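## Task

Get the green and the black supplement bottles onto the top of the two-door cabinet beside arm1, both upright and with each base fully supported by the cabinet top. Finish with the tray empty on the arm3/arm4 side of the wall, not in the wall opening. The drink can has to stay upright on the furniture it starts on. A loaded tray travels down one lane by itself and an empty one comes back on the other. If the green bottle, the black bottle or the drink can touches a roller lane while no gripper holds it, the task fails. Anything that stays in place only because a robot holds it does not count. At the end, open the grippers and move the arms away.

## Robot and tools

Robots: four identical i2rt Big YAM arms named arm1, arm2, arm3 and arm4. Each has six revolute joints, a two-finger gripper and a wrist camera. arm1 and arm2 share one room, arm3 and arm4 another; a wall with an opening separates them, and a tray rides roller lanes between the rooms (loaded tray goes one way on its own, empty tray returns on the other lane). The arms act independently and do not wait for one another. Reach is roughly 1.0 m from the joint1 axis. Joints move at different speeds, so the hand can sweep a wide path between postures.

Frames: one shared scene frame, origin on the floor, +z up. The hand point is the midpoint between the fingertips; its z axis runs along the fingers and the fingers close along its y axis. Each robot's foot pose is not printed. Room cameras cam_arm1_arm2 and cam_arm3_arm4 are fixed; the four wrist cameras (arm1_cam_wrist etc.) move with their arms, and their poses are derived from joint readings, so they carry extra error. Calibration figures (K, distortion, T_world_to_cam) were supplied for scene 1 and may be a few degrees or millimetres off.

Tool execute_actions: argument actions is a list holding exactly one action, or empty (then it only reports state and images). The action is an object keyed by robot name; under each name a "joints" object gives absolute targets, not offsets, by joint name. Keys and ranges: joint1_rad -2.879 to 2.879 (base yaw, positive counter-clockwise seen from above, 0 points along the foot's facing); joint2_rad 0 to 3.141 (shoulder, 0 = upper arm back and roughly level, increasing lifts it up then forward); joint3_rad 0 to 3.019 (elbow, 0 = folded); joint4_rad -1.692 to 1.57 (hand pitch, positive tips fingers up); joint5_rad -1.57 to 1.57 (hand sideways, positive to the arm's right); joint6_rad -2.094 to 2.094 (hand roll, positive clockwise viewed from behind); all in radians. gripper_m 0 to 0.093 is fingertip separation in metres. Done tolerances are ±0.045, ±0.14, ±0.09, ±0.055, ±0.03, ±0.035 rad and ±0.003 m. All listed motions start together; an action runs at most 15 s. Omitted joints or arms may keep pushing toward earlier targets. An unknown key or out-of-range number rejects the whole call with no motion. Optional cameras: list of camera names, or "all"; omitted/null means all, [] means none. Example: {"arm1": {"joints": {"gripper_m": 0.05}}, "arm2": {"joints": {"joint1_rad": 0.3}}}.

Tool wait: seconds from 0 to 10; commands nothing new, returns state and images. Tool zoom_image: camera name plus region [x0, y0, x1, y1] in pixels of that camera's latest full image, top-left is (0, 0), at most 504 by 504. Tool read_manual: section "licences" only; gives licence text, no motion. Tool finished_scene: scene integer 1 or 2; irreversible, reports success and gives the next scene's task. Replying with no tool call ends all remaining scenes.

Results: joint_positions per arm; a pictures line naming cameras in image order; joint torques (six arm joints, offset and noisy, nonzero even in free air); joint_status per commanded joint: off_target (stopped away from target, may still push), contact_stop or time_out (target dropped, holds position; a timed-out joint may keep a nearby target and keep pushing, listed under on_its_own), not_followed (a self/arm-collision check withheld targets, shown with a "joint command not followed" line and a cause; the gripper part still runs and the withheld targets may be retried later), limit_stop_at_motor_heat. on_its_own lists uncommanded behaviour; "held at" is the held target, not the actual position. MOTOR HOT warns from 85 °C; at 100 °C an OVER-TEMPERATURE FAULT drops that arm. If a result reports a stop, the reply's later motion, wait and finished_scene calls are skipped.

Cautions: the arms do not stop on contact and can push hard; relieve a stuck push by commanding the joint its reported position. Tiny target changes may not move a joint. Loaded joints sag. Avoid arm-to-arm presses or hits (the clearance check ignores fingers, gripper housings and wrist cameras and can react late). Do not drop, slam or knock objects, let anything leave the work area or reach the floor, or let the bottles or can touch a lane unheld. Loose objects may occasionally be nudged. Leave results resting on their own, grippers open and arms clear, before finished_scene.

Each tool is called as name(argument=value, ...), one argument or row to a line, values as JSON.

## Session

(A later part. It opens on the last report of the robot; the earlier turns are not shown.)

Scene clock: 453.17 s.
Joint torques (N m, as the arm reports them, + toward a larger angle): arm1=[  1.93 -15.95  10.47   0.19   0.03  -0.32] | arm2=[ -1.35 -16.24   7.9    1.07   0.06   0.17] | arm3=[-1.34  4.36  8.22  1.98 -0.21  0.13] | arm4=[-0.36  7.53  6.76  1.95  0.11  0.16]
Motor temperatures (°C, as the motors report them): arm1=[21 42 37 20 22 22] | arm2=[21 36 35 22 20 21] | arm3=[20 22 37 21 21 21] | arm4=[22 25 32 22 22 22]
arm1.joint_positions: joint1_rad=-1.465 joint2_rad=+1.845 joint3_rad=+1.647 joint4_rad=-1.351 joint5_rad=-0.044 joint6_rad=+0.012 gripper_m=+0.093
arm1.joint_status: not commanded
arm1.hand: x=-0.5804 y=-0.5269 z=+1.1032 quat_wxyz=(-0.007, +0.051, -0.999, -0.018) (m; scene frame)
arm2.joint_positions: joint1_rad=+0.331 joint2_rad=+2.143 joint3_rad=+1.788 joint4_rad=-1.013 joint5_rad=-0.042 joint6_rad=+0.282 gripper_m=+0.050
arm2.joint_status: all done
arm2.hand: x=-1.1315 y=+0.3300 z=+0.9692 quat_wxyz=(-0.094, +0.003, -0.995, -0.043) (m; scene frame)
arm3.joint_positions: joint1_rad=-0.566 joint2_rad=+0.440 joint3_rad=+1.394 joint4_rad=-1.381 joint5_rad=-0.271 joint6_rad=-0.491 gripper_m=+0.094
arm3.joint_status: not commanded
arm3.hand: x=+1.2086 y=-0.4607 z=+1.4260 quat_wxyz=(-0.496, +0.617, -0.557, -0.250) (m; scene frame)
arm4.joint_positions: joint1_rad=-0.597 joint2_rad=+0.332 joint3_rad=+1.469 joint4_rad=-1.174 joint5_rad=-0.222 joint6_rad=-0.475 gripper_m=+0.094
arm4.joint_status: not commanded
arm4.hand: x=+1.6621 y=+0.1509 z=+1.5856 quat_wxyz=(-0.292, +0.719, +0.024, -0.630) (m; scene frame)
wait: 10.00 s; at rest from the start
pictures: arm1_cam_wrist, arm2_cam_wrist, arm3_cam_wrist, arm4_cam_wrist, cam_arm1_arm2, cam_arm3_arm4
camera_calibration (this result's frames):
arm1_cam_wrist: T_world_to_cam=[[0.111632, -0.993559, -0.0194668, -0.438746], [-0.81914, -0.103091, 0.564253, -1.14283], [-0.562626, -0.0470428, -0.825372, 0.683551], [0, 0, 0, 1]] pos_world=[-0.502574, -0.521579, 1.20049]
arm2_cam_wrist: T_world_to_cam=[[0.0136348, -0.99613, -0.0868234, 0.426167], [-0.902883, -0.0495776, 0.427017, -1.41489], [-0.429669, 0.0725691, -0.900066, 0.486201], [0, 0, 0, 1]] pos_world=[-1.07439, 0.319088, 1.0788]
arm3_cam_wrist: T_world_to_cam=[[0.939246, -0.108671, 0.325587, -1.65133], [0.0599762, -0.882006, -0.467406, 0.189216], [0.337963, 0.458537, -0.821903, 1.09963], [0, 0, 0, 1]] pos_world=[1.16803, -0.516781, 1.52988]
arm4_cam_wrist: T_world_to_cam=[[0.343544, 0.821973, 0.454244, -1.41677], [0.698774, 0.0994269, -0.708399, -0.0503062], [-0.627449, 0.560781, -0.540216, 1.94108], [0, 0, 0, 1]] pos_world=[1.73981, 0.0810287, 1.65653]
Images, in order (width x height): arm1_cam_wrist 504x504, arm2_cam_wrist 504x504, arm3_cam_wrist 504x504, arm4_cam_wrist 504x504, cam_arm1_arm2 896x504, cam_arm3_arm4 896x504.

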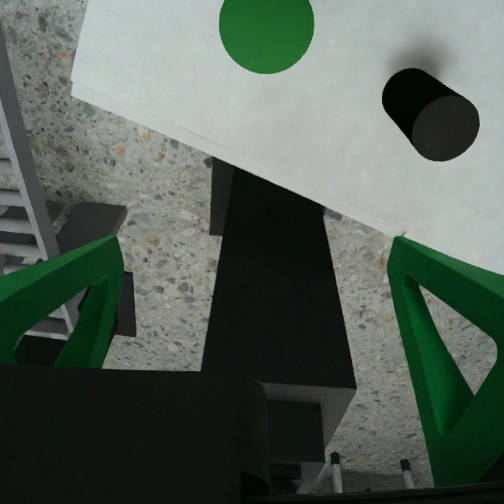

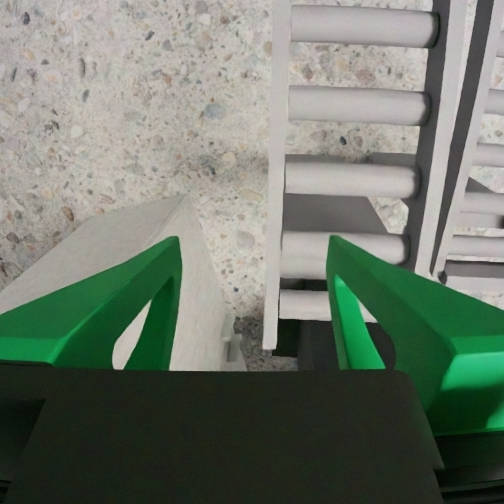

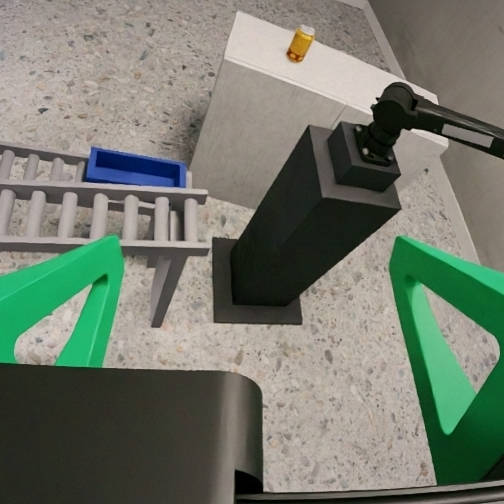

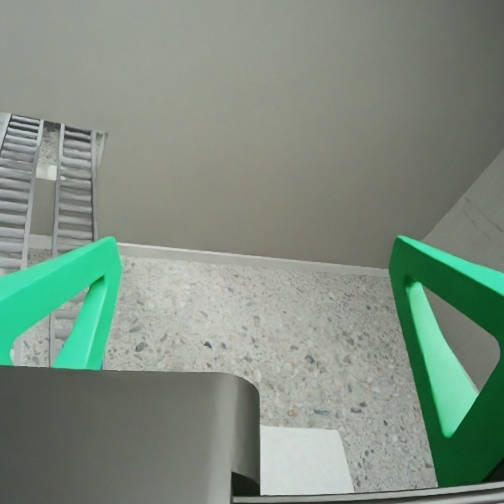

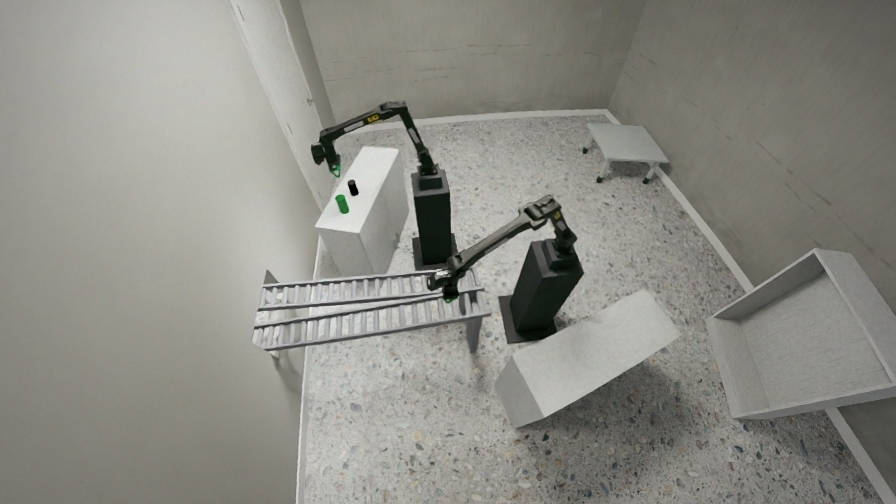

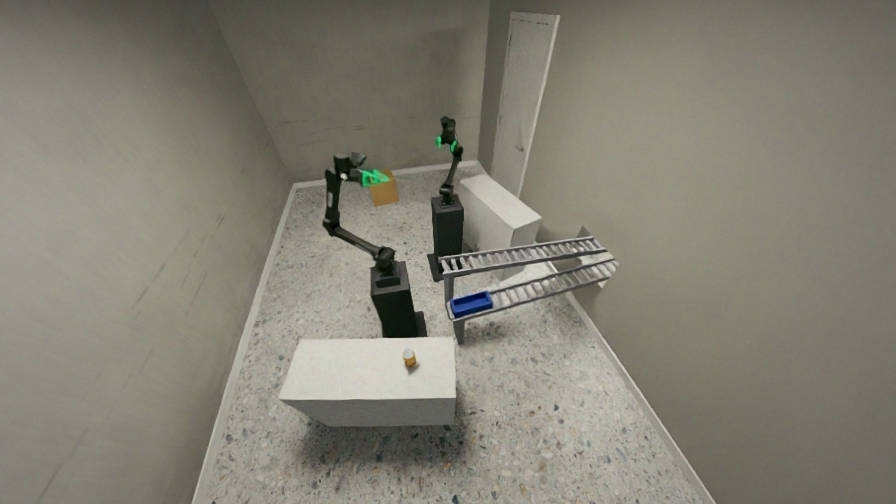

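wait(
  seconds=3,
)

Scene clock: 458.20 s.
Joint torques (N m, as the arm reports them, + toward a larger angle): arm1=[  2.18 -16.14  10.51   0.23   0.03  -0.33] | arm2=[ -1.33 -16.2    7.9    1.07   0.07   0.17] | arm3=[-0.25  3.6   8.13  2.32 -0.2   0.07] | arm4=[0.03 7.52 6.85 2.2  0.08 0.16]
Motor temperatures (°C, as the motors report them): arm1=[21 42 37 20 22 22] | arm2=[21 37 35 22 20 21] | arm3=[20 22 37 21 21 21] | arm4=[22 25 32 22 22 22]
arm1.joint_positions: joint1_rad=-1.465 joint2_rad=+1.845 joint3_rad=+1.647 joint4_rad=-1.351 joint5_rad=-0.044 joint6_rad=+0.012 gripper_m=+0.093
arm1.joint_status: not commanded
arm1.hand: x=-0.5804 y=-0.5269 z=+1.1032 quat_wxyz=(-0.007, +0.051, -0.999, -0.018) (m; scene frame)
arm2.joint_positions: joint1_rad=+0.331 joint2_rad=+2.143 joint3_rad=+1.788 joint4_rad=-1.013 joint5_rad=-0.042 joint6_rad=+0.282 gripper_m=+0.050
arm2.joint_status: all done
arm2.hand: x=-1.1315 y=+0.3300 z=+0.9692 quat_wxyz=(-0.094, +0.003, -0.995, -0.043) (m; scene frame)
arm3.joint_positions: joint1_rad=-0.566 joint2_rad=+0.440 joint3_rad=+1.394 joint4_rad=-1.381 joint5_rad=-0.271 joint6_rad=-0.491 gripper_m=+0.094
arm3.joint_status: not commanded
arm3.hand: x=+1.2086 y=-0.4607 z=+1.4260 quat_wxyz=(-0.496, +0.617, -0.557, -0.250) (m; scene frame)
arm4.joint_positions: joint1_rad=-0.597 joint2_rad=+0.332 joint3_rad=+1.469 joint4_rad=-1.174 joint5_rad=-0.222 joint6_rad=-0.475 gripper_m=+0.094
arm4.joint_status: not commanded
arm4.hand: x=+1.6621 y=+0.1509 z=+1.5856 quat_wxyz=(-0.292, +0.719, +0.024, -0.630) (m; scene frame)
wait: 3.00 s; at rest from the start
pictures: arm1_cam_wrist, arm2_cam_wrist, arm3_cam_wrist, arm4_cam_wrist, cam_arm1_arm2, cam_arm3_arm4
camera_calibration (this result's frames):
arm1_cam_wrist: T_world_to_cam=[[0.111632, -0.993559, -0.0194668, -0.438746], [-0.81914, -0.103091, 0.564253, -1.14283], [-0.562626, -0.0470428, -0.825372, 0.683551], [0, 0, 0, 1]] pos_world=[-0.502574, -0.521579, 1.20049]
arm2_cam_wrist: T_world_to_cam=[[0.0136348, -0.99613, -0.0868234, 0.426167], [-0.902883, -0.0495776, 0.427017, -1.41489], [-0.429669, 0.0725691, -0.900066, 0.486201], [0, 0, 0, 1]] pos_world=[-1.07439, 0.319088, 1.0788]
arm3_cam_wrist: T_world_to_cam=[[0.939246, -0.108671, 0.325587, -1.65133], [0.0599762, -0.882006, -0.467406, 0.189216], [0.337963, 0.458537, -0.821903, 1.09963], [0, 0, 0, 1]] pos_world=[1.16803, -0.516781, 1.52988]
arm4_cam_wrist: T_world_to_cam=[[0.343544, 0.821973, 0.454244, -1.41677], [0.698774, 0.0994269, -0.708399, -0.0503062], [-0.627449, 0.560781, -0.540216, 1.94108], [0, 0, 0, 1]] pos_world=[1.73981, 0.0810287, 1.65653]
Images, in order (width x height): arm1_cam_wrist 504x504, arm2_cam_wrist 504x504, arm3_cam_wrist 504x504, arm4_cam_wrist 504x504, cam_arm1_arm2 896x504, cam_arm3_arm4 896x504.

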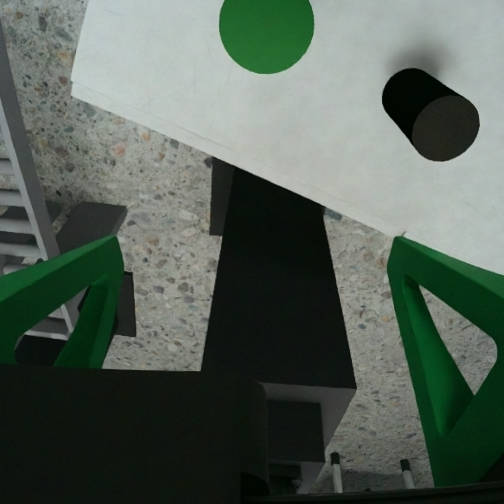

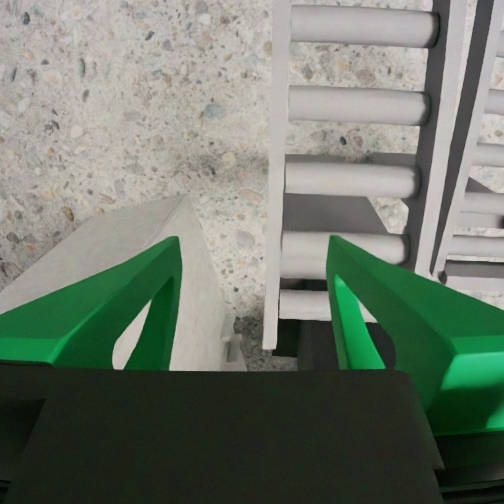

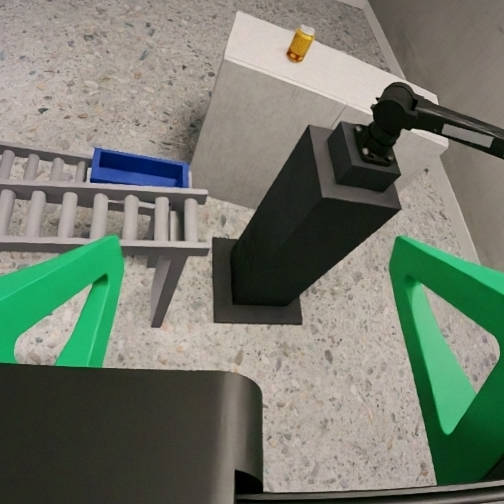

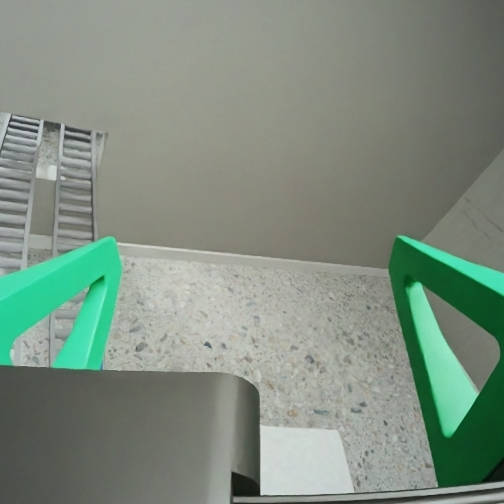

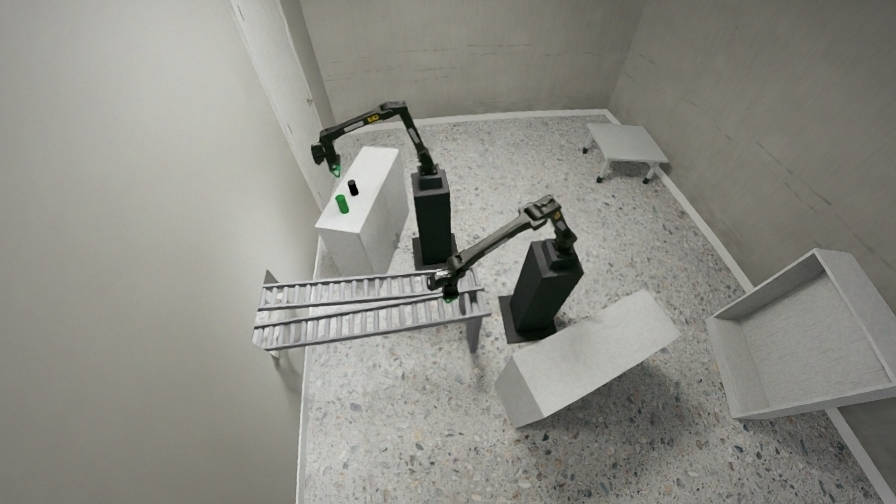

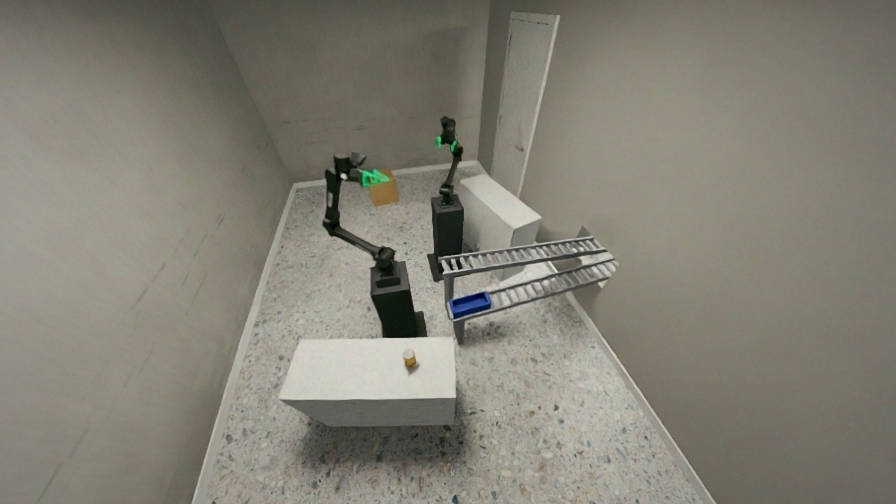

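Both bottles stand on the cabinet, the empty tray rests at the lane's end in the arm3/arm4 room, and the can is untouched.

finished_scene(
  scene=2,
)

The scene is finished: the task was done.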